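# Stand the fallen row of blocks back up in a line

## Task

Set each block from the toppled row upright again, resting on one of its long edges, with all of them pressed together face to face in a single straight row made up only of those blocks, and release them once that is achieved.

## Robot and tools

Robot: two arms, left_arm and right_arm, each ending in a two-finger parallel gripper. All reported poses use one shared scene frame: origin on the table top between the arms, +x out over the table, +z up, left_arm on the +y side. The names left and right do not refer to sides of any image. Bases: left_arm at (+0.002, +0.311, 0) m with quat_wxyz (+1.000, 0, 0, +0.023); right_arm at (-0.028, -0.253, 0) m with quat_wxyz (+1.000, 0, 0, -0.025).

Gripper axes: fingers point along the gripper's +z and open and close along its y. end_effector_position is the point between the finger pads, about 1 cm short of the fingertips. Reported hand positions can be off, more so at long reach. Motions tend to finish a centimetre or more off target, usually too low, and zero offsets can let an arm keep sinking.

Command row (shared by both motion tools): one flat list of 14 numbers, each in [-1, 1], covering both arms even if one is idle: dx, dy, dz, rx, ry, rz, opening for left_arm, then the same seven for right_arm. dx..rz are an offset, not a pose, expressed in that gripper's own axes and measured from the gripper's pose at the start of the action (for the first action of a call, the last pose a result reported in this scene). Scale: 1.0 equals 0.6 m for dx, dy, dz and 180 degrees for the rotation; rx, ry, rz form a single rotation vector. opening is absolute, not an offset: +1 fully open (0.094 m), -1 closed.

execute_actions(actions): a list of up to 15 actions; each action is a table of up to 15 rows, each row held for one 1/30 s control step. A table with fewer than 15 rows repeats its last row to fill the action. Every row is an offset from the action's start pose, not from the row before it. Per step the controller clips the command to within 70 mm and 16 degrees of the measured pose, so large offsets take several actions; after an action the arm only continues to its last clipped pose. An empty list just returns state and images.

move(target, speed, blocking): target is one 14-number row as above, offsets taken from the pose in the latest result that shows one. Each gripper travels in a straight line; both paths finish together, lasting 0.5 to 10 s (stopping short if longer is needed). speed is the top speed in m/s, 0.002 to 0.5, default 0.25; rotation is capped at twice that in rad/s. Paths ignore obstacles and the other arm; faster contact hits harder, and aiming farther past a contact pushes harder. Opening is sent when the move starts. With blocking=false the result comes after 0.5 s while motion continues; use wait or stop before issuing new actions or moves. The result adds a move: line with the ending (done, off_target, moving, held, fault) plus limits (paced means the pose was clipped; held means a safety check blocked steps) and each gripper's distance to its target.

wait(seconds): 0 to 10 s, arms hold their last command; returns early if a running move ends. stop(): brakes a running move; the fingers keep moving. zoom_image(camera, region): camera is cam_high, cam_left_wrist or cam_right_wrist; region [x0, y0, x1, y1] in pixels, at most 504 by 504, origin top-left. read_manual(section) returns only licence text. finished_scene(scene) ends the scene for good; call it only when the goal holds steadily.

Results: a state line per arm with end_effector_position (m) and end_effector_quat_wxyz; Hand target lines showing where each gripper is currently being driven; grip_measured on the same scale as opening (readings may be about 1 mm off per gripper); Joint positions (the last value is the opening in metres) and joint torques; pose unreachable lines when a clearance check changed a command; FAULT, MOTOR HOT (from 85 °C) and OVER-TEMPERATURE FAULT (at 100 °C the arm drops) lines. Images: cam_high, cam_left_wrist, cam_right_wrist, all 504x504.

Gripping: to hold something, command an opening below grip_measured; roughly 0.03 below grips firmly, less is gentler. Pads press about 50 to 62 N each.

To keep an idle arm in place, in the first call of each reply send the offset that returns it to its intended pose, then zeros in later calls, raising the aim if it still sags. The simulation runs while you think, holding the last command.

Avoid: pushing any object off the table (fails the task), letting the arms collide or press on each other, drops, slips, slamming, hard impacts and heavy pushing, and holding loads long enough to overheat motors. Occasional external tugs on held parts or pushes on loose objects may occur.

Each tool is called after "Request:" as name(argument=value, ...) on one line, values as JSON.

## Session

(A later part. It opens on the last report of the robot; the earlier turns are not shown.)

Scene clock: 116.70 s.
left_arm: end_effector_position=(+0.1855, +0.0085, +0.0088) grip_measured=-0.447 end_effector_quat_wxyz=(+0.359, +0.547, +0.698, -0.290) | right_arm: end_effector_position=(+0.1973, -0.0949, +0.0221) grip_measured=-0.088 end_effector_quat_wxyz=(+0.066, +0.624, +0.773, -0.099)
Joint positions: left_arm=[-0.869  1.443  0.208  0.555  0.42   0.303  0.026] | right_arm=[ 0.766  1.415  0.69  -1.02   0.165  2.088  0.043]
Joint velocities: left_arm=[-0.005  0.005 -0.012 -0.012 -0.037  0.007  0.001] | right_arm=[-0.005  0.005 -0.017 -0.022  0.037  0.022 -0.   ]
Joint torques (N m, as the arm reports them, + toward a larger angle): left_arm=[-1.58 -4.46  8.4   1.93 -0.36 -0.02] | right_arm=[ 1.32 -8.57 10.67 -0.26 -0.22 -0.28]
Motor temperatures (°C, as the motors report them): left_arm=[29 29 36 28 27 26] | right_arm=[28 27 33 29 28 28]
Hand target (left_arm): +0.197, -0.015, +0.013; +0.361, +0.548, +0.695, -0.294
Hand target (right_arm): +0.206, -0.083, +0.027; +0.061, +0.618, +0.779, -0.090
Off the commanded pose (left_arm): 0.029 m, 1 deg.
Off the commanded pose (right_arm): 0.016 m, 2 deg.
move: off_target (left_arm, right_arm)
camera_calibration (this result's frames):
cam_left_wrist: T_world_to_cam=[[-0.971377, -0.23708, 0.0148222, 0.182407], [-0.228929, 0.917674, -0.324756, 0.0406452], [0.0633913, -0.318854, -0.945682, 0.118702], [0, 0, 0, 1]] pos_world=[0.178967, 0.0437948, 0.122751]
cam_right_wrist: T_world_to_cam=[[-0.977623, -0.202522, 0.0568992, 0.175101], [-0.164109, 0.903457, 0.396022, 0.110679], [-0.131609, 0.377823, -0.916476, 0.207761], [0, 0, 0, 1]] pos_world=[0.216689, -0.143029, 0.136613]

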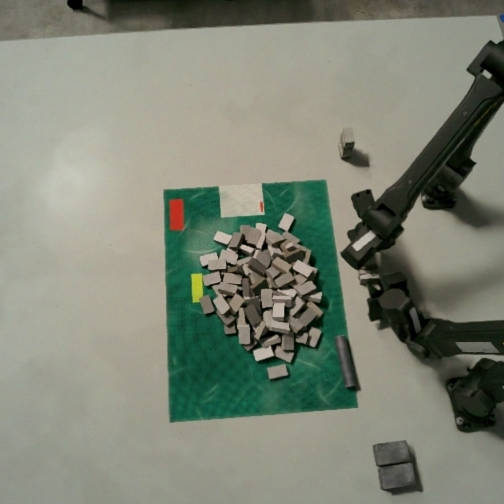

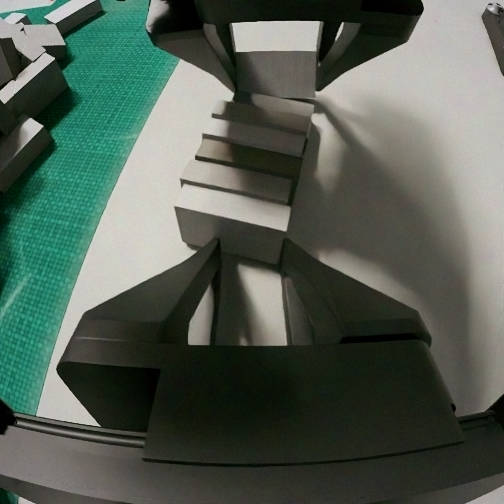

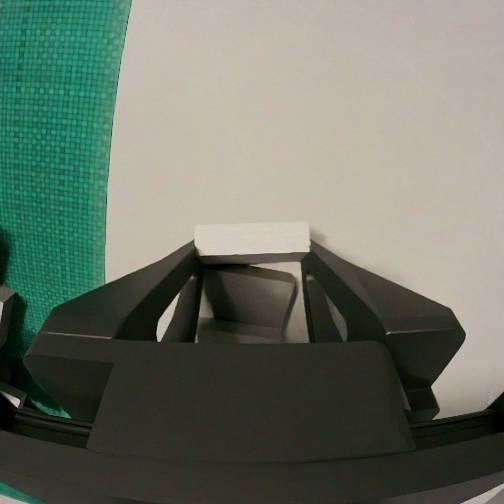

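Request:
move(target=[0.02,0,-0.03,0,0,0,-0.45,-0.02,0,0.0,0,0.25,0,-0.15], speed=0.1)

Request:
move(target=[0,0,0,0,0,0,-0.45,0,0,-0.1,0,0,0,0.5], speed=0.1)

Request:
move(target=[0,0,0,0,0,0,-0.45,0,0,0,0,0,-0.96,0.5], speed=0.4)

Scene clock: 132.80 s.
left_arm: end_effector_position=(+0.1804, +0.0230, +0.0099) grip_measured=-0.448 end_effector_quat_wxyz=(+0.359, +0.547, +0.697, -0.294) | right_arm: end_effector_position=(+0.2004, -0.1053, +0.0277) grip_measured=-0.088 end_effector_quat_wxyz=(-0.241, +0.618, +0.735, +0.139)
Joint positions: left_arm=[-0.834  1.407  0.172  0.55   0.455  0.324  0.026] | right_arm=[ 0.283  1.337  0.559 -0.866 -0.56   1.609  0.043]
Joint velocities: left_arm=[-0.005 -0.005 -0.007 -0.007 -0.066  0.037 -0.001] | right_arm=[-0.005 -0.015 -0.017  0.002 -0.037 -0.037  0.001]
Joint torques (N m, as the arm reports them, + toward a larger angle): left_arm=[ 1.18 -8.95  3.    1.61  0.35  0.33] | right_arm=[ 0.33 -8.09  5.91  0.66 -0.49 -0.2 ]
Motor temperatures (°C, as the motors report them): left_arm=[29 29 37 28 27 26] | right_arm=[28 27 33 29 28 28]
Hand target (left_arm): +0.180, +0.029, +0.009; +0.359, +0.547, +0.698, -0.291
Hand target (right_arm): +0.199, -0.107, +0.023; -0.242, +0.615, +0.737, +0.143
Off the commanded pose (left_arm): 0.007 m, 1 deg.
Off the commanded pose (right_arm): 0.003 m, 1 deg.
move: done
camera_calibration (this result's frames):
cam_left_wrist: T_world_to_cam=[[-0.972296, -0.232944, 0.0194207, 0.18094], [-0.226092, 0.916088, -0.331156, 0.0261161], [0.0593497, -0.326373, -0.943376, 0.125578], [0, 0, 0, 1]] pos_world=[0.174379, 0.0592094, 0.123601]
cam_right_wrist: T_world_to_cam=[[-0.978681, -0.1879, 0.0829291, 0.17674], [0.00615202, 0.37677, 0.926286, 0.0140832], [-0.205295, 0.907049, -0.367582, 0.272601], [0, 0, 0, 1]] pos_world=[0.228849, -0.219359, 0.0725009]

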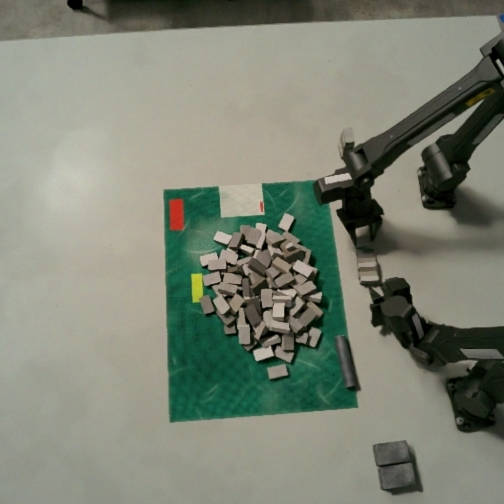

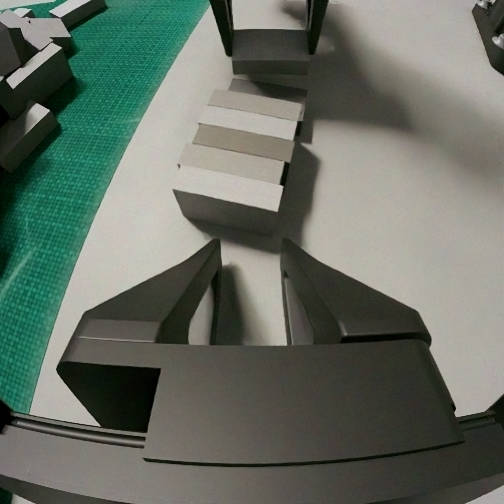

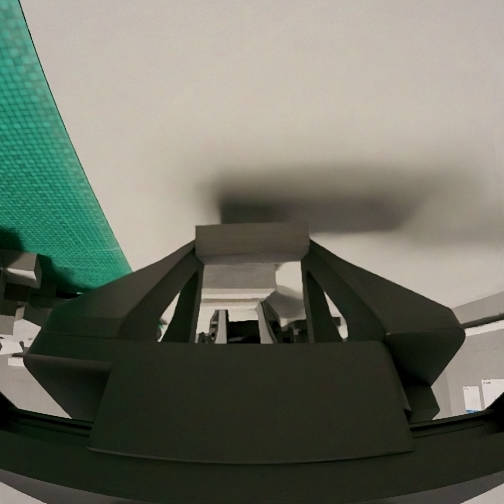

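Scene clock: 133.83 s.
left_arm: end_effector_position=(+0.1804, +0.0230, +0.0099) grip_measured=-0.448 end_effector_quat_wxyz=(+0.359, +0.547, +0.697, -0.294) | right_arm: end_effector_position=(+0.1946, -0.1360, +0.0659) grip_measured=+0.497 end_effector_quat_wxyz=(-0.254, +0.622, +0.729, +0.127)
Joint positions: left_arm=[-0.834  1.407  0.172  0.55   0.455  0.324  0.026] | right_arm=[ 0.169  1.254  0.612 -1.107 -0.551  1.481  0.07 ]
Joint velocities: left_arm=[-0.005 -0.005 -0.017  0.002  0.095  0.007  0.001] | right_arm=[ 0.005 -0.024 -0.017 -0.007 -0.037 -0.022 -0.   ]
Joint torques (N m, as the arm reports them, + toward a larger angle): left_arm=[-0.12 -7.65  3.7   2.13  0.16  0.16] | right_arm=[ 0.02 -8.46 11.55 -0.68 -0.19 -0.17]
Motor temperatures (°C, as the motors report them): left_arm=[29 29 37 28 27 26] | right_arm=[28 27 34 29 28 28]
Hand target (left_arm): +0.180, +0.023, +0.010; +0.359, +0.547, +0.697, -0.294
Hand target (right_arm): +0.210, -0.136, +0.079; -0.242, +0.617, +0.735, +0.140
Off the commanded pose (left_arm): 0.000 m, 0 deg.
Off the commanded pose (right_arm): 0.021 m, 2 deg.
move: off_target (right_arm)
camera_calibration (this result's frames):
cam_left_wrist: T_world_to_cam=[[-0.972296, -0.232944, 0.0194207, 0.18094], [-0.226092, 0.916088, -0.331156, 0.0261161], [0.0593497, -0.326373, -0.943376, 0.125578], [0, 0, 0, 1]] pos_world=[0.174379, 0.0592094, 0.123601]
cam_right_wrist: T_world_to_cam=[[-0.975542, -0.183271, 0.121367, 0.159554], [0.0439395, 0.378404, 0.924597, -0.0166741], [-0.215378, 0.907316, -0.361096, 0.314822], [0, 0, 0, 1]] pos_world=[0.22419, -0.250092, 0.109733]

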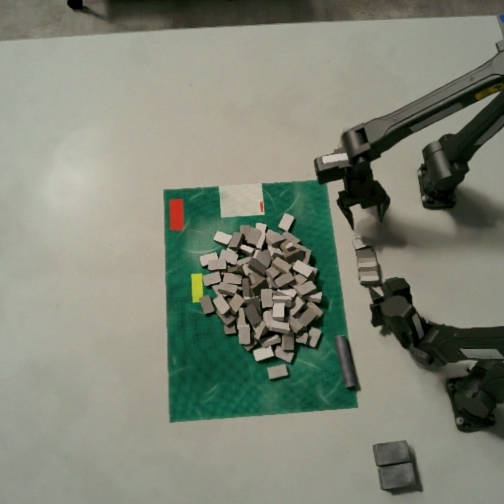

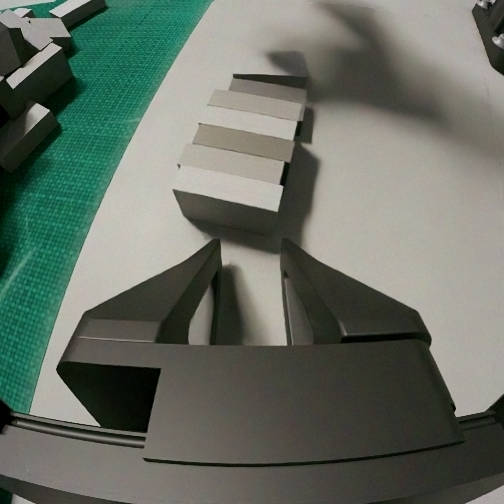

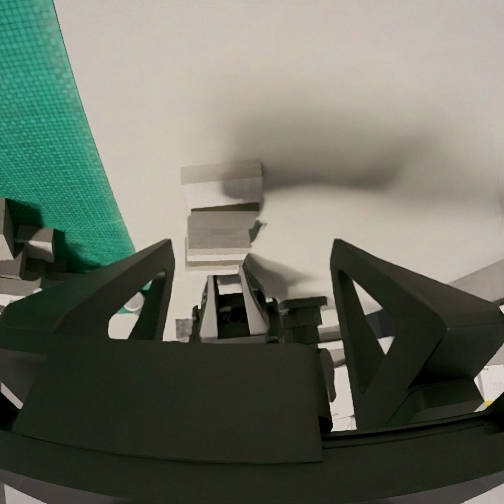

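Scene clock: 138.30 s.
left_arm: end_effector_position=(+0.1804, +0.0230, +0.0099) grip_measured=-0.448 end_effector_quat_wxyz=(+0.359, +0.547, +0.697, -0.294) | right_arm: end_effector_position=(+0.1946, -0.1363, +0.0657) grip_measured=+0.497 end_effector_quat_wxyz=(-0.108, +0.684, -0.672, -0.262)
Joint positions: left_arm=[-0.834  1.407  0.172  0.55   0.455  0.324  0.026] | right_arm=[ 0.169  1.254  0.612 -1.107 -0.549 -1.521  0.07 ]
Joint velocities: left_arm=[-0.015 -0.005  0.007 -0.012  0.007  0.081  0.   ] | right_arm=[-0.005 -0.005 -0.012 -0.012  0.022 -0.081  0.001]
Joint torques (N m, as the arm reports them, + toward a larger angle): left_arm=[-0.11 -7.37  3.82  2.07  0.18  0.19] | right_arm=[ 1.41 -7.76  7.33 -0.07 -0.44 -0.27]
Motor temperatures (°C, as the motors report them): left_arm=[29 29 36 28 27 26] | right_arm=[28 27 33 29 28 28]
Hand target (left_arm): +0.180, +0.023, +0.010; +0.359, +0.547, +0.697, -0.294
Hand target (right_arm): +0.195, -0.136, +0.066; -0.111, +0.689, -0.667, -0.262
Off the commanded pose (left_arm): 0.000 m, 0 deg.
Off the commanded pose (right_arm): 0.000 m, 1 deg.
move: done
camera_calibration (this result's frames):
cam_left_wrist: T_world_to_cam=[[-0.972296, -0.232944, 0.0194207, 0.18094], [-0.226092, 0.916088, -0.331156, 0.0261161], [0.0593497, -0.326373, -0.943376, 0.125578], [0, 0, 0, 1]] pos_world=[0.174379, 0.0592094, 0.123601]
cam_right_wrist: T_world_to_cam=[[0.973262, 0.0773654, -0.216276, -0.161947], [0.0993777, -0.990712, 0.0928153, -0.159183], [-0.207087, -0.111827, -0.97191, 0.214609], [0, 0, 0, 1]] pos_world=[0.217879, -0.121176, 0.18833]

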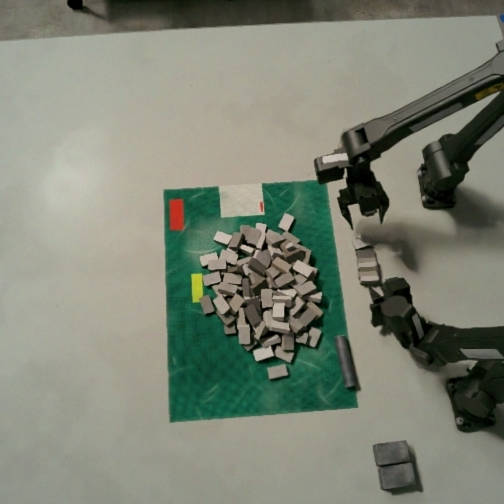

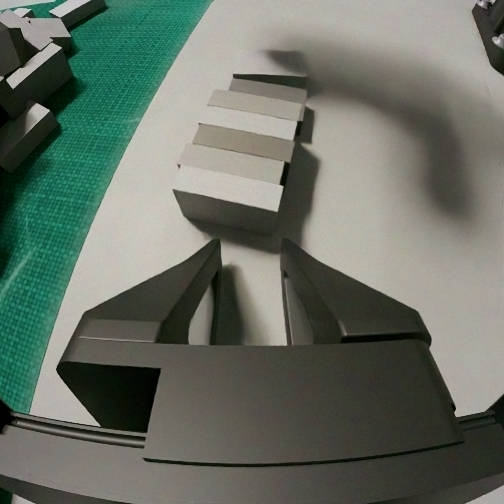

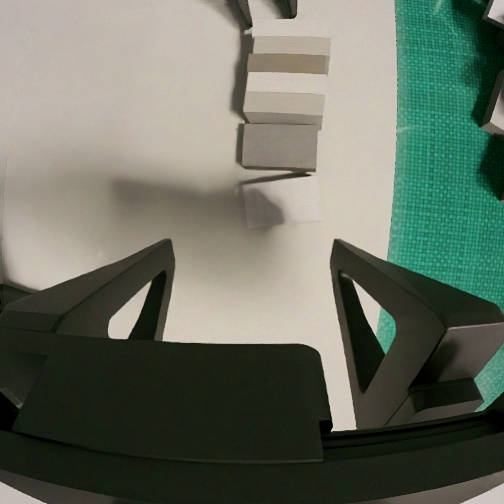

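Request:
move(target=[0.1,0,-0.12,0,0,0,-0.45,0,-0.02,0.055,0.083,-0.08,0,0.5], speed=0.1)

Scene clock: 152.07 s.
left_arm: end_effector_position=(+0.1648, +0.1052, +0.0083) grip_measured=-0.448 end_effector_quat_wxyz=(+0.370, +0.548, +0.688, -0.299) | right_arm: end_effector_position=(+0.1997, -0.1165, +0.0350) grip_measured=+0.497 end_effector_quat_wxyz=(-0.273, +0.630, -0.678, -0.262)
Joint positions: left_arm=[-0.499  1.2    0.028  0.362  0.715  0.596  0.026] | right_arm=[ 0.125  1.204  0.391 -0.63  -0.767 -1.371  0.07 ]
Joint velocities: left_arm=[-0.005 -0.005 -0.012  0.012 -0.007  0.007 -0.   ] | right_arm=[-0.015 -0.005 -0.007 -0.007  0.007  0.007 -0.001]
Joint torques (N m, as the arm reports them, + toward a larger angle): left_arm=[ 1.3  -4.75  3.01  0.82  0.31  0.29] | right_arm=[ 0.58 -7.21  5.9   1.59 -0.55 -0.05]
Motor temperatures (°C, as the motors report them): left_arm=[29 29 35 28 27 26] | right_arm=[28 27 33 29 28 28]
Hand target (left_arm): +0.158, +0.113, +0.001; +0.360, +0.546, +0.697, -0.296
Hand target (right_arm): +0.200, -0.118, +0.035; -0.280, +0.625, -0.682, -0.258
Off the commanded pose (left_arm): 0.013 m, 2 deg.
Off the commanded pose (right_arm): 0.003 m, 1 deg.
move: off_target (left_arm)
camera_calibration (this result's frames):
cam_left_wrist: T_world_to_cam=[[-0.974595, -0.223825, 0.00823443, 0.184424], [-0.212041, 0.910194, -0.355789, -0.054652], [0.0721394, -0.348496, -0.93453, 0.151988], [0, 0, 0, 1]] pos_world=[0.157186, 0.14399, 0.121074]
cam_right_wrist: T_world_to_cam=[[0.997813, -0.0618488, -0.0233207, -0.203024], [-0.0644987, -0.988212, -0.138844, -0.0961073], [-0.0144585, 0.140044, -0.99004, 0.179547], [0, 0, 0, 1]] pos_world=[0.198978, -0.132676, 0.15968]

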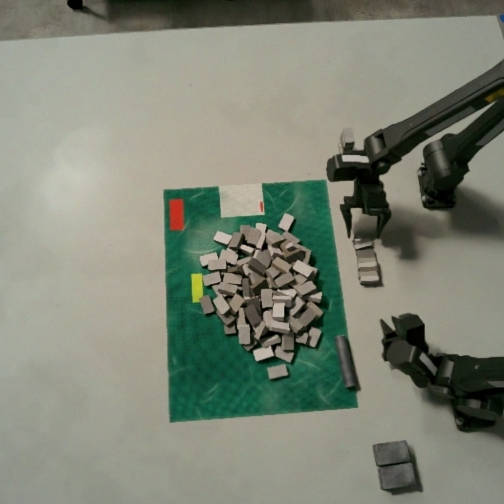

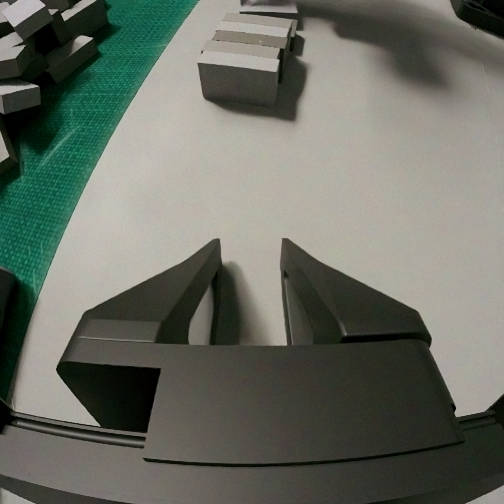

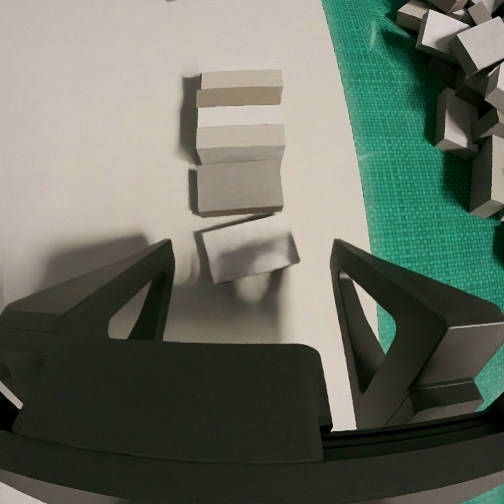

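Request:
move(target=[0,0,0,0,0,0,-0.45,0.032,0,0.032,0,0,0,0.5], speed=0.05)

Request:
move(target=[0,0,0,0,0,0,-0.45,0,0,0,0,0,0,-0.15])

Request:
move(target=[0,0,0,0,0,0,-0.45,0.0,0,-0.07,0,0.5,0,-0.15], speed=0.15)

Scene clock: 158.70 s.
left_arm: end_effector_position=(+0.1647, +0.1052, +0.0083) grip_measured=-0.448 end_effector_quat_wxyz=(+0.370, +0.549, +0.687, -0.299) | right_arm: end_effector_position=(+0.2025, -0.1163, +0.0115) grip_measured=+0.497 end_effector_quat_wxyz=(-0.272, +0.629, -0.679, -0.262)
Joint positions: left_arm=[-0.499  1.2    0.028  0.362  0.716  0.597  0.026] | right_arm=[ 0.125  1.301  0.372 -0.514 -0.767 -1.369  0.07 ]
Joint velocities: left_arm=[-0.005 -0.015 -0.007 -0.012  0.081  0.051  0.001] | right_arm=[-0.005 -0.024  0.022  0.012 -0.022 -0.007  0.   ]
Joint torques (N m, as the arm reports them, + toward a larger angle): left_arm=[ 0.23 -3.65  4.11  1.95  0.33  0.16] | right_arm=[ 0.89 -6.24  5.16  1.46 -0.47 -0.12]
Motor temperatures (°C, as the motors report them): left_arm=[29 29 34 28 27 26] | right_arm=[28 27 32 29 28 28]
Hand target (left_arm): +0.165, +0.105, +0.008; +0.370, +0.548, +0.688, -0.299
Hand target (right_arm): +0.200, -0.117, +0.007; -0.273, +0.630, -0.678, -0.262
Off the commanded pose (left_arm): 0.000 m, 0 deg.
Off the commanded pose (right_arm): 0.005 m, 0 deg.
move: done
camera_calibration (this result's frames):
cam_left_wrist: T_world_to_cam=[[-0.974797, -0.22296, 0.00774682, 0.184273], [-0.211064, 0.910427, -0.355775, -0.0548601], [0.0722704, -0.348443, -0.93454, 0.151945], [0, 0, 0, 1]] pos_world=[0.157069, 0.143976, 0.121053]
cam_right_wrist: T_world_to_cam=[[0.997677, -0.0632067, -0.0254117, -0.206453], [-0.0661348, -0.98812, -0.138726, -0.0986413], [-0.0163414, 0.140084, -0.990005, 0.156693], [0, 0, 0, 1]] pos_world=[0.20201, -0.132469, 0.136196]

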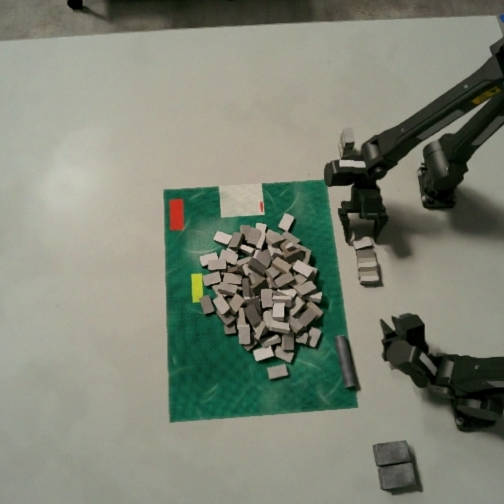

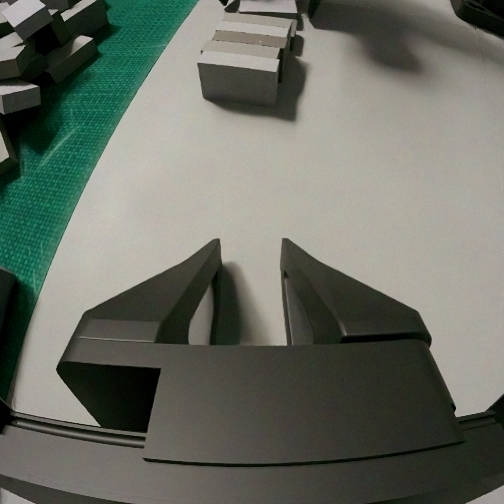

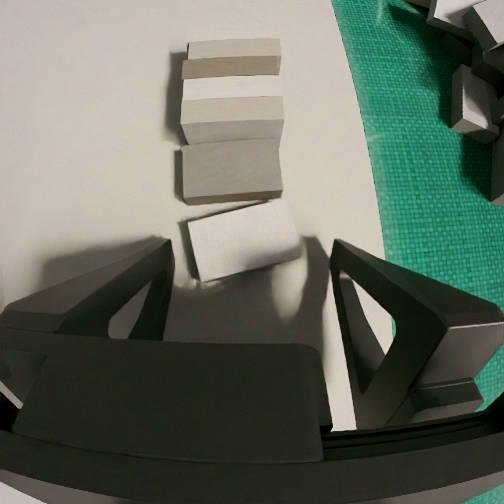

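Scene clock: 159.20 s.
left_arm: end_effector_position=(+0.1647, +0.1052, +0.0083) grip_measured=-0.448 end_effector_quat_wxyz=(+0.370, +0.549, +0.687, -0.299) | right_arm: end_effector_position=(+0.2026, -0.1163, +0.0115) grip_measured=-0.087 end_effector_quat_wxyz=(-0.273, +0.629, -0.679, -0.262)
Joint positions: left_arm=[-0.499  1.2    0.028  0.362  0.716  0.597  0.026] | right_arm=[ 0.125  1.301  0.372 -0.513 -0.767 -1.369  0.043]
Joint velocities: left_arm=[-0.005  0.015 -0.007  0.002 -0.022 -0.095 -0.   ] | right_arm=[-0.005  0.015 -0.012  0.017  0.022 -0.037  0.002]
Joint torques (N m, as the arm reports them, + toward a larger angle): left_arm=[ 0.02 -3.64  4.15  1.98  0.37  0.17] | right_arm=[ 1.55 -7.24  5.95  0.52 -0.45 -0.09]
Motor temperatures (°C, as the motors report them): left_arm=[29 29 34 28 27 26] | right_arm=[28 27 32 29 28 28]
Hand target (left_arm): +0.165, +0.105, +0.008; +0.370, +0.549, +0.687, -0.299
Hand target (right_arm): +0.203, -0.116, +0.011; -0.272, +0.629, -0.679, -0.262
Off the commanded pose (left_arm): 0.000 m, 0 deg.
Off the commanded pose (right_arm): 0.000 m, 0 deg.
move: done
camera_calibration (this result's frames):
cam_left_wrist: T_world_to_cam=[[-0.974797, -0.22296, 0.00774682, 0.184273], [-0.211064, 0.910427, -0.355775, -0.0548601], [0.0722704, -0.348443, -0.93454, 0.151945], [0, 0, 0, 1]] pos_world=[0.157069, 0.143976, 0.121053]
cam_right_wrist: T_world_to_cam=[[0.997686, -0.063206, -0.025034, -0.206533], [-0.066082, -0.988116, -0.138779, -0.0986392], [-0.0159648, 0.140112, -0.990007, 0.15663], [0, 0, 0, 1]] pos_world=[0.202037, -0.132467, 0.136205]

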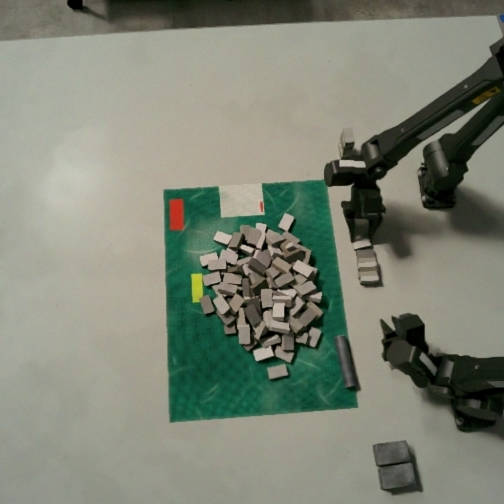

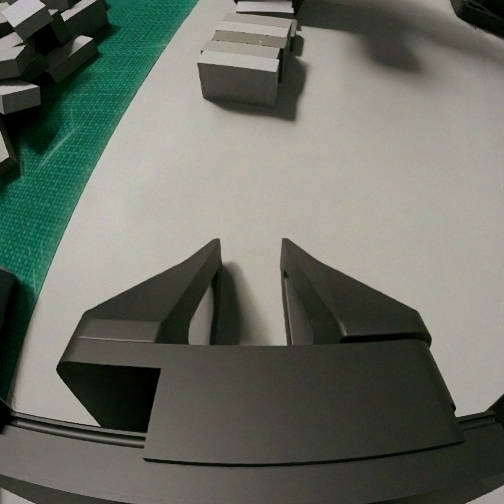

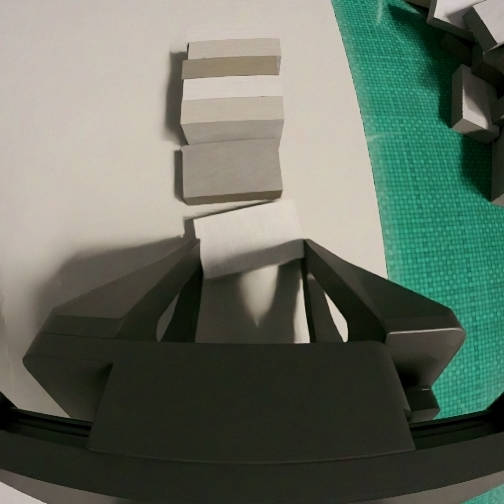

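Scene clock: 164.80 s.
left_arm: end_effector_position=(+0.1647, +0.1052, +0.0083) grip_measured=-0.448 end_effector_quat_wxyz=(+0.370, +0.549, +0.687, -0.299) | right_arm: end_effector_position=(+0.1932, -0.1540, +0.0380) grip_measured=-0.089 end_effector_quat_wxyz=(+0.283, +0.631, -0.671, +0.267)
Joint positions: left_arm=[-0.499  1.2    0.028  0.362  0.716  0.597  0.026] | right_arm=[ 0.822  1.63   0.777 -1.366  0.504 -0.564  0.043]
Joint velocities: left_arm=[-0.005 -0.005  0.012  0.017 -0.022 -0.066 -0.   ] | right_arm=[-0.005 -0.024 -0.012  0.002 -0.022  0.037  0.   ]
Joint torques (N m, as the arm reports them, + toward a larger angle): left_arm=[-0.02 -3.98  4.09  2.    0.34  0.18] | right_arm=[  2.07 -11.43   8.85  -2.     0.38  -0.07]
Motor temperatures (°C, as the motors report them): left_arm=[29 29 34 28 27 26] | right_arm=[28 27 33 29 28 28]
Hand target (left_arm): +0.165, +0.105, +0.008; +0.370, +0.549, +0.687, -0.299
Hand target (right_arm): +0.201, -0.145, +0.044; +0.279, +0.629, -0.673, +0.272
Off the commanded pose (left_arm): 0.000 m, 0 deg.
Off the commanded pose (right_arm): 0.012 m, 1 deg.
move: off_target (right_arm)
camera_calibration (this result's frames):
cam_left_wrist: T_world_to_cam=[[-0.974797, -0.22296, 0.00774682, 0.184273], [-0.211064, 0.910427, -0.355775, -0.0548601], [0.0722704, -0.348443, -0.93454, 0.151945], [0, 0, 0, 1]] pos_world=[0.157069, 0.143976, 0.121053]
cam_right_wrist: T_world_to_cam=[[0.997291, -0.0733992, -0.00491393, -0.201155], [-0.00502801, -0.134654, 0.99088, -0.0560517], [-0.0733914, -0.98817, -0.134658, -0.00718246], [0, 0, 0, 1]] pos_world=[0.199801, -0.0294097, 0.0535848]

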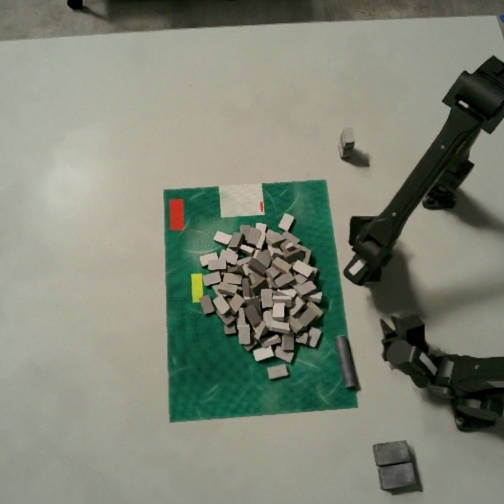

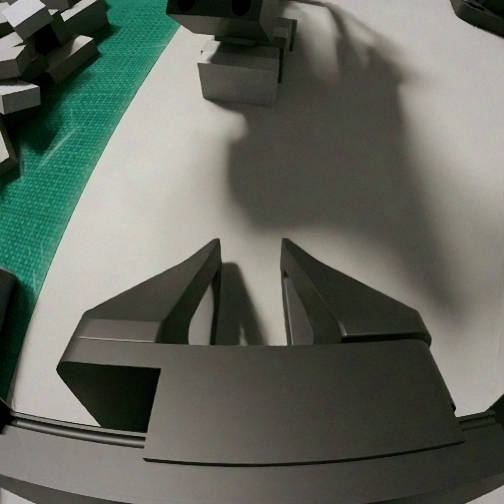

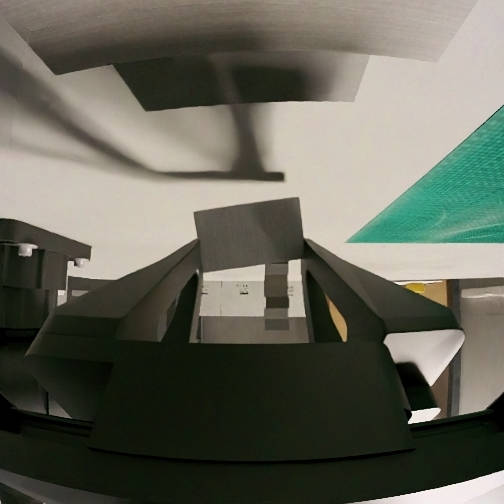

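Request:
move(target=[0,0,0,0,0,0,-0.45,-0.012,0,0.012,0,-0.06,0,-0.15], speed=0.04)

Request:
move(target=[0,0,0,0,0,0,-0.45,0,0,0,0,0,0,0.5])

Request:
move(target=[0,0,0,0,0,0,-0.45,-0.03,0,-0.13,0,-0.44,0,0.5], speed=0.15)

Scene clock: 175.70 s.
left_arm: end_effector_position=(+0.1647, +0.1052, +0.0083) grip_measured=-0.448 end_effector_quat_wxyz=(+0.370, +0.549, +0.687, -0.299) | right_arm: end_effector_position=(+0.1922, -0.1544, +0.0321) grip_measured=-0.089 end_effector_quat_wxyz=(+0.227, +0.649, -0.694, +0.212)
Joint positions: left_arm=[-0.499  1.2    0.028  0.362  0.716  0.597  0.026] | right_arm=[ 0.773  1.525  0.719 -1.245  0.428 -0.674  0.043]
Joint velocities: left_arm=[-0.005 -0.015 -0.012 -0.017 -0.11   0.066 -0.001] | right_arm=[-0.005 -0.015 -0.007  0.002 -0.11  -0.037 -0.   ]
Joint torques (N m, as the arm reports them, + toward a larger angle): left_arm=[-0.17 -3.83  3.94  1.93  0.37  0.18] | right_arm=[  0.01 -11.87   4.79   0.65  -0.08  -0.24]
Motor temperatures (°C, as the motors report them): left_arm=[29 29 34 28 27 26] | right_arm=[28 27 33 29 28 28]
Hand target (left_arm): +0.165, +0.105, +0.008; +0.370, +0.549, +0.687, -0.299
Hand target (right_arm): +0.193, -0.155, +0.028; +0.220, +0.652, -0.696, +0.206
Off the commanded pose (left_arm): 0.000 m, 0 deg.
Off the commanded pose (right_arm): 0.004 m, 1 deg.
move: done
camera_calibration (this result's frames):
cam_left_wrist: T_world_to_cam=[[-0.974797, -0.22296, 0.00774682, 0.184273], [-0.211064, 0.910427, -0.355775, -0.0548601], [0.0722704, -0.348443, -0.93454, 0.151945], [0, 0, 0, 1]] pos_world=[0.157069, 0.143976, 0.121053]
cam_right_wrist: T_world_to_cam=[[0.996857, -0.0786454, -0.00950945, -0.20079], [-0.0143335, -0.297124, 0.954731, -0.0724226], [-0.0779107, -0.951595, -0.297317, 0.00328222], [0, 0, 0, 1]] pos_world=[0.199377, -0.0341864, 0.0682106]

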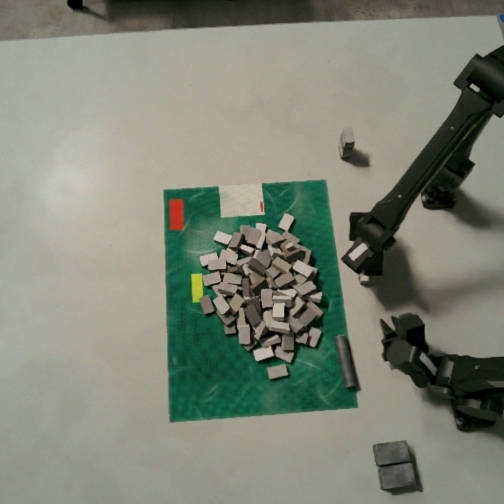

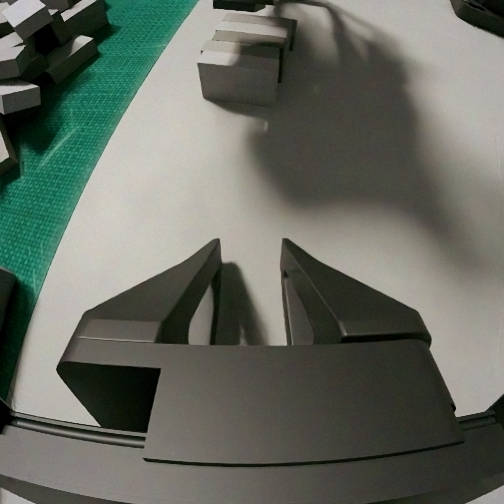

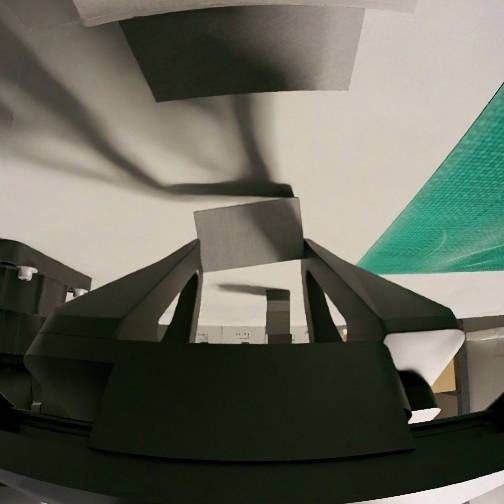

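Scene clock: 176.20 s.
left_arm: end_effector_position=(+0.1647, +0.1052, +0.0083) grip_measured=-0.448 end_effector_quat_wxyz=(+0.370, +0.549, +0.687, -0.299) | right_arm: end_effector_position=(+0.1923, -0.1545, +0.0321) grip_measured=+0.497 end_effector_quat_wxyz=(+0.227, +0.649, -0.694, +0.212)
Joint positions: left_arm=[-0.499  1.2    0.028  0.362  0.716  0.597  0.026] | right_arm=[ 0.773  1.525  0.719 -1.245  0.429 -0.674  0.07 ]
Joint velocities: left_arm=[-0.005  0.005 -0.017  0.007  0.037 -0.007 -0.   ] | right_arm=[ 0.005 -0.015  0.007  0.017 -0.066  0.037  0.001]
Joint torques (N m, as the arm reports them, + toward a larger angle): left_arm=[ 0.17 -3.88  4.14  1.83  0.34  0.18] | right_arm=[  1.26 -10.98   5.75  -0.42   0.26  -0.15]
Motor temperatures (°C, as the motors report them): left_arm=[29 29 34 28 27 26] | right_arm=[28 27 33 29 28 28]
Hand target (left_arm): +0.165, +0.105, +0.008; +0.370, +0.549, +0.687, -0.299
Hand target (right_arm): +0.192, -0.154, +0.032; +0.227, +0.649, -0.694, +0.212
Off the commanded pose (left_arm): 0.000 m, 0 deg.
Off the commanded pose (right_arm): 0.000 m, 0 deg.
move: done
camera_calibration (this result's frames):
cam_left_wrist: T_world_to_cam=[[-0.974797, -0.22296, 0.00774682, 0.184273], [-0.211064, 0.910427, -0.355775, -0.0548601], [0.0722704, -0.348443, -0.93454, 0.151945], [0, 0, 0, 1]] pos_world=[0.157069, 0.143976, 0.121053]
cam_right_wrist: T_world_to_cam=[[0.996889, -0.0782988, -0.00902372, -0.200861], [-0.0146559, -0.296644, 0.954876, -0.0723575], [-0.0774424, -0.951773, -0.296869, 0.00310289], [0, 0, 0, 1]] pos_world=[0.199416, -0.0342383, 0.0682011]

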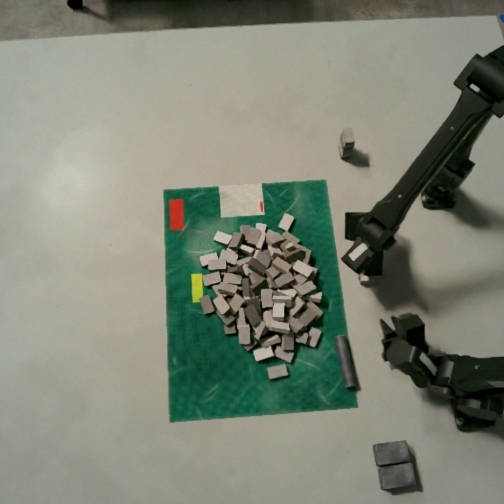

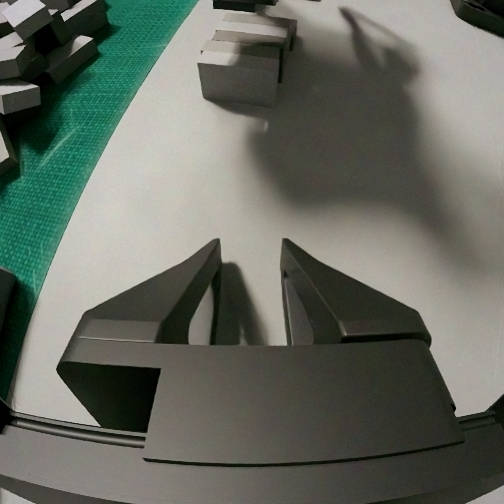

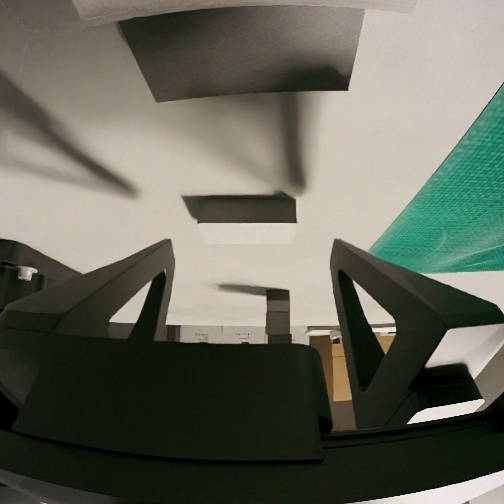

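Scene clock: 181.10 s.
left_arm: end_effector_position=(+0.1647, +0.1052, +0.0083) grip_measured=-0.448 end_effector_quat_wxyz=(+0.370, +0.549, +0.687, -0.299) | right_arm: end_effector_position=(+0.1953, -0.0943, +0.0864) grip_measured=+0.497 end_effector_quat_wxyz=(-0.254, +0.626, -0.688, -0.263)
Joint positions: left_arm=[-0.499  1.2    0.028  0.362  0.716  0.597  0.026] | right_arm=[ 0.238  1.038  0.467 -0.801 -0.728 -1.213  0.07 ]
Joint velocities: left_arm=[-0.005  0.005 -0.002 -0.022  0.066  0.022 -0.001] | right_arm=[-0.005  0.005  0.002  0.012 -0.037 -0.125 -0.   ]
Joint torques (N m, as the arm reports them, + toward a larger angle): left_arm=[-0.23 -4.18  4.04  1.93  0.35  0.17] | right_arm=[-0.31 -5.54  7.18  1.67 -0.52 -0.23]
Motor temperatures (°C, as the motors report them): left_arm=[29 29 34 28 27 26] | right_arm=[28 27 33 29 28 28]
Hand target (left_arm): +0.165, +0.105, +0.008; +0.370, +0.549, +0.687, -0.299
Hand target (right_arm): +0.195, -0.096, +0.084; +0.262, -0.629, +0.685, +0.259
Off the commanded pose (left_arm): 0.000 m, 0 deg.
Off the commanded pose (right_arm): 0.002 m, 3 deg.
move: off_target (right_arm)
camera_calibration (this result's frames):
cam_left_wrist: T_world_to_cam=[[-0.974797, -0.22296, 0.00774682, 0.184273], [-0.211064, 0.910427, -0.355775, -0.0548601], [0.0722704, -0.348443, -0.93454, 0.151945], [0, 0, 0, 1]] pos_world=[0.157069, 0.143976, 0.121053]
cam_right_wrist: T_world_to_cam=[[0.995982, -0.0698286, -0.0560761, -0.193558], [-0.0757751, -0.990808, -0.11206, -0.0676775], [-0.0477356, 0.115859, -0.992118, 0.23165], [0, 0, 0, 1]] pos_world=[0.19871, -0.10741, 0.211386]

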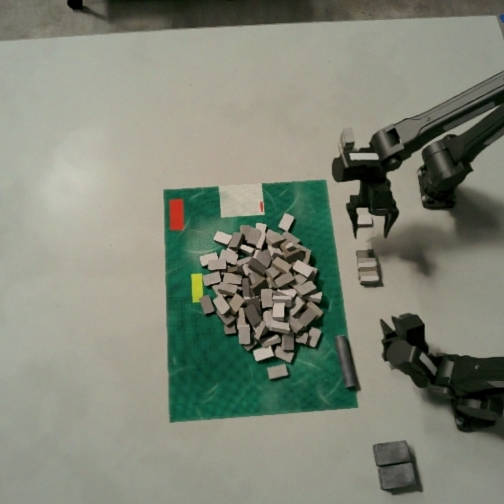

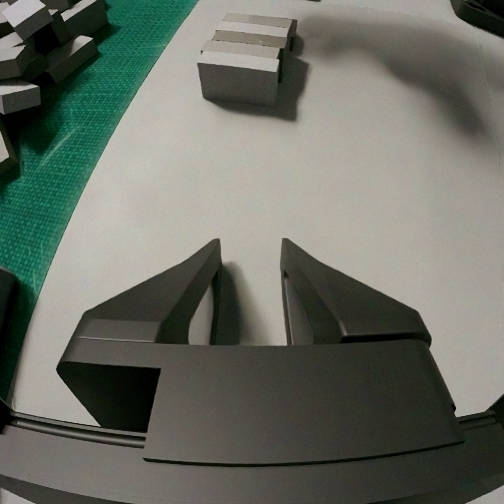

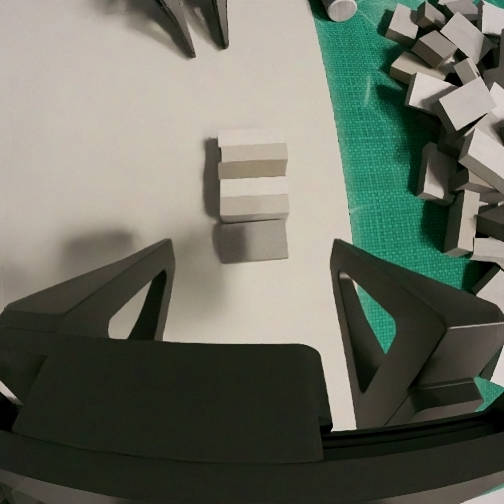

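Request:
move(target=[0,0,0,0,0,0,-0.45,0.082,0.004,0.104,0.015,-0.08,0,0.5], speed=0.08)

Request:
move(target=[0,0,0,0,0,0,-0.45,0,0,0,0,0,0,-0.15])

Request:
move(target=[0,0,0,0,0,0,-0.45,-0.03,0,-0.02,0,0.51,0,-0.15], speed=0.12)

Scene clock: 195.00 s.
left_arm: end_effector_position=(+0.1647, +0.1052, +0.0083) grip_measured=-0.448 end_effector_quat_wxyz=(+0.370, +0.549, +0.687, -0.299) | right_arm: end_effector_position=(+0.1935, -0.0838, +0.0089) grip_measured=+0.497 end_effector_quat_wxyz=(-0.352, +0.587, -0.651, -0.328)
Joint positions: left_arm=[-0.499  1.2    0.028  0.362  0.716  0.597  0.026] | right_arm=[ 0.17   1.391  0.272 -0.139 -0.971 -1.181  0.07 ]
Joint velocities: left_arm=[-0.024  0.005 -0.012 -0.002  0.037  0.022 -0.   ] | right_arm=[-0.015 -0.024 -0.007  0.012 -0.022 -0.007 -0.001]
Joint torques (N m, as the arm reports them, + toward a larger angle): left_arm=[ 0.22 -3.86  4.03  1.99  0.37  0.17] | right_arm=[ 0.22 -5.54  3.81  1.79 -0.39 -0.02]
Motor temperatures (°C, as the motors report them): left_arm=[29 29 34 28 27 26] | right_arm=[28 27 33 29 28 28]
Hand target (left_arm): +0.165, +0.105, +0.008; +0.370, +0.549, +0.687, -0.299
Hand target (right_arm): +0.192, -0.086, +0.005; +0.353, -0.582, +0.657, +0.326
Off the commanded pose (left_arm): 0.000 m, 0 deg.
Off the commanded pose (right_arm): 0.005 m, 1 deg.
move: done
camera_calibration (this result's frames):
cam_left_wrist: T_world_to_cam=[[-0.974797, -0.22296, 0.00774682, 0.184273], [-0.211064, 0.910427, -0.355775, -0.0548601], [0.0722704, -0.348443, -0.93454, 0.151945], [0, 0, 0, 1]] pos_world=[0.157069, 0.143976, 0.121053]
cam_right_wrist: T_world_to_cam=[[0.995905, -0.0871945, -0.0239023, -0.197127], [-0.0899518, -0.928967, -0.359066, -0.0559259], [0.00910407, 0.359745, -0.933006, 0.162366], [0, 0, 0, 1]] pos_world=[0.189811, -0.127552, 0.126695]

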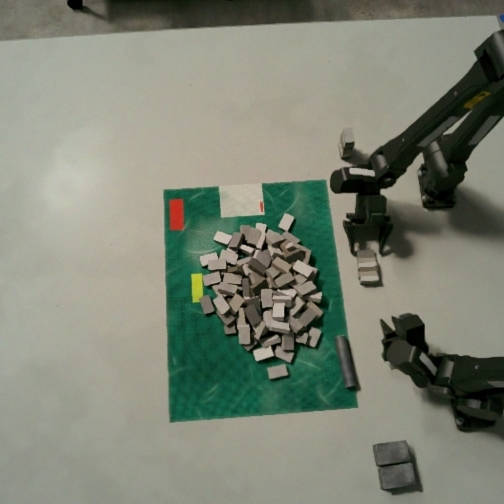

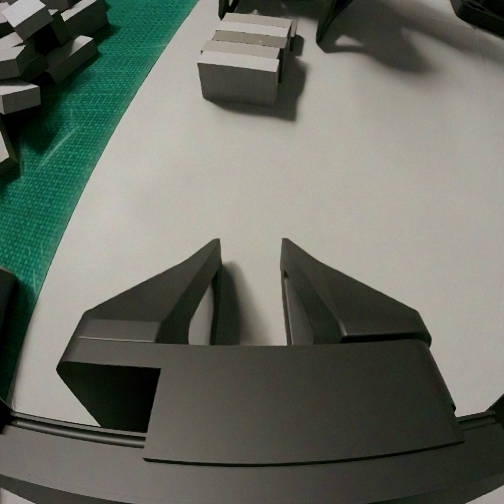

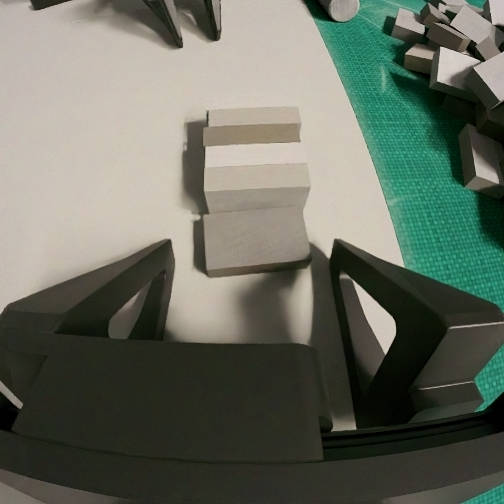

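Scene clock: 195.50 s.
left_arm: end_effector_position=(+0.1647, +0.1052, +0.0083) grip_measured=-0.448 end_effector_quat_wxyz=(+0.370, +0.549, +0.687, -0.299) | right_arm: end_effector_position=(+0.1936, -0.0838, +0.0089) grip_measured=-0.099 end_effector_quat_wxyz=(-0.352, +0.587, -0.651, -0.328)
Joint positions: left_arm=[-0.499  1.2    0.028  0.362  0.716  0.597  0.026] | right_arm=[ 0.17   1.391  0.272 -0.139 -0.971 -1.181  0.042]
Joint velocities: left_arm=[-0.015  0.005  0.002  0.002 -0.037  0.022  0.001] | right_arm=[-0.015  0.005  0.002 -0.007 -0.066 -0.095 -0.001]
Joint torques (N m, as the arm reports them, + toward a larger angle): left_arm=[ 0.02 -3.99  4.08  1.92  0.36  0.17] | right_arm=[ 0.74 -7.01  4.52  0.88 -0.49 -0.1 ]
Motor temperatures (°C, as the motors report them): left_arm=[29 29 34 28 27 26] | right_arm=[28 27 33 29 28 28]
Hand target (left_arm): +0.165, +0.105, +0.008; +0.370, +0.549, +0.687, -0.299
Hand target (right_arm): +0.194, -0.084, +0.009; +0.352, -0.587, +0.651, +0.328
Off the commanded pose (left_arm): 0.000 m, 0 deg.
Off the commanded pose (right_arm): 0.000 m, 0 deg.
move: done
camera_calibration (this result's frames):
cam_left_wrist: T_world_to_cam=[[-0.974797, -0.22296, 0.00774682, 0.184273], [-0.211064, 0.910427, -0.355775, -0.0548601], [0.0722704, -0.348443, -0.93454, 0.151945], [0, 0, 0, 1]] pos_world=[0.157069, 0.143976, 0.121053]
cam_right_wrist: T_world_to_cam=[[0.995913, -0.0871935, -0.0235291, -0.197192], [-0.0898158, -0.928951, -0.359142, -0.0559306], [0.00945747, 0.359788, -0.932986, 0.162316], [0, 0, 0, 1]] pos_world=[0.189828, -0.12755, 0.126712]

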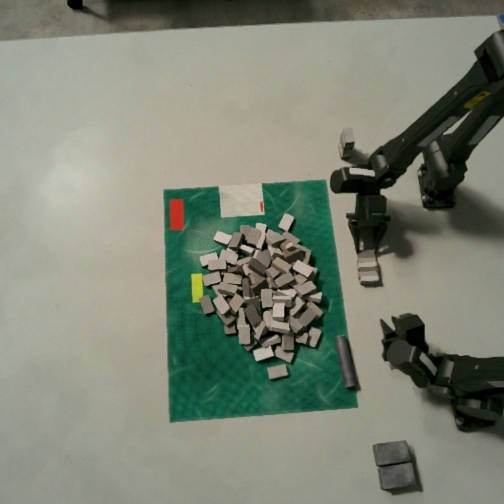

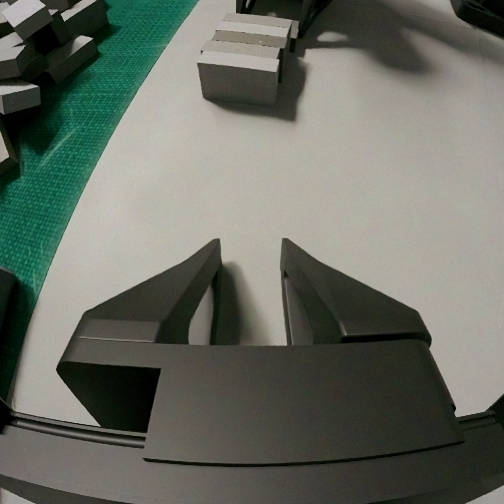

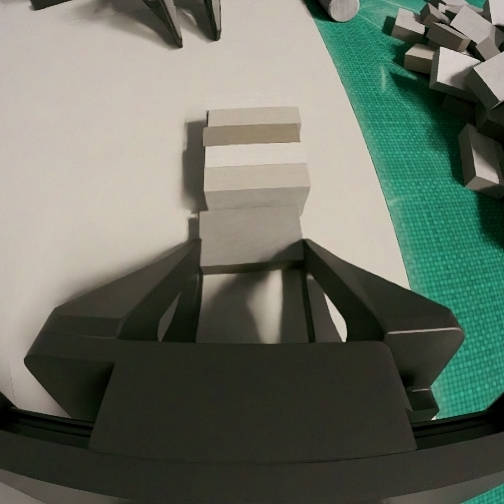

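Scene clock: 202.50 s.
left_arm: end_effector_position=(+0.1647, +0.1052, +0.0083) grip_measured=-0.448 end_effector_quat_wxyz=(+0.370, +0.549, +0.687, -0.299) | right_arm: end_effector_position=(+0.1872, -0.0934, +0.0292) grip_measured=-0.099 end_effector_quat_wxyz=(+0.215, +0.644, -0.706, +0.204)
Joint positions: left_arm=[-0.499  1.2    0.028  0.362  0.716  0.597  0.026] | right_arm=[ 0.908  1.612  0.825 -1.287  0.345 -0.532  0.042]
Joint velocities: left_arm=[-0.005  0.005 -0.017 -0.022 -0.051 -0.066  0.001] | right_arm=[-0.015 -0.015 -0.002 -0.007  0.037  0.022  0.001]
Joint torques (N m, as the arm reports them, + toward a larger angle): left_arm=[ 0.   -3.92  4.08  1.99  0.36  0.15] | right_arm=[  1.77 -11.43   9.35  -1.62   0.25   0.06]
Motor temperatures (°C, as the motors report them): left_arm=[29 29 34 28 27 26] | right_arm=[28 27 33 29 28 28]
Hand target (left_arm): +0.165, +0.105, +0.008; +0.370, +0.549, +0.687, -0.299
Hand target (right_arm): +0.193, -0.084, +0.034; -0.214, -0.642, +0.707, -0.207
Off the commanded pose (left_arm): 0.000 m, 0 deg.
Off the commanded pose (right_arm): 0.011 m, 1 deg.
move: off_target (right_arm)
camera_calibration (this result's frames):
cam_left_wrist: T_world_to_cam=[[-0.974797, -0.22296, 0.00774682, 0.184273], [-0.211064, 0.910427, -0.355775, -0.0548601], [0.0722704, -0.348443, -0.93454, 0.151945], [0, 0, 0, 1]] pos_world=[0.157069, 0.143976, 0.121053]
cam_right_wrist: T_world_to_cam=[[0.995126, -0.0986034, 0.00146374, -0.192833], [-0.0335907, -0.324974, 0.945126, -0.0503307], [-0.0927169, -0.940568, -0.326703, 0.064724], [0, 0, 0, 1]] pos_world=[0.196203, 0.0255072, 0.0689967]

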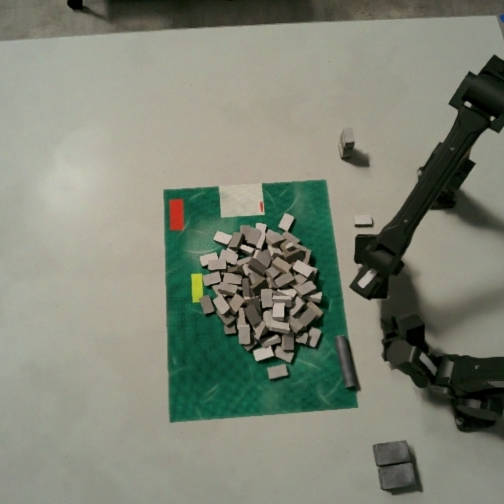

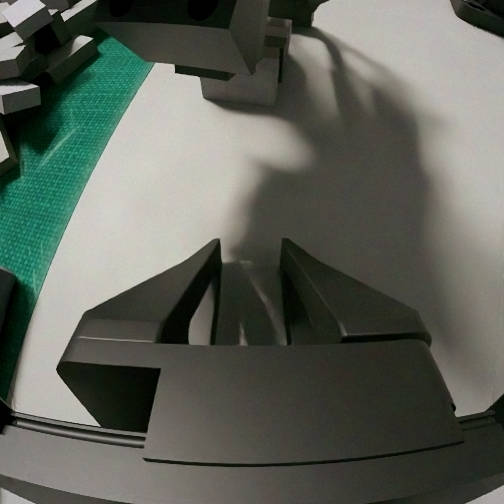

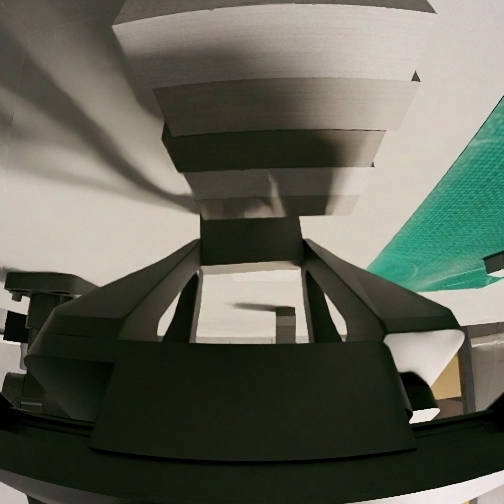

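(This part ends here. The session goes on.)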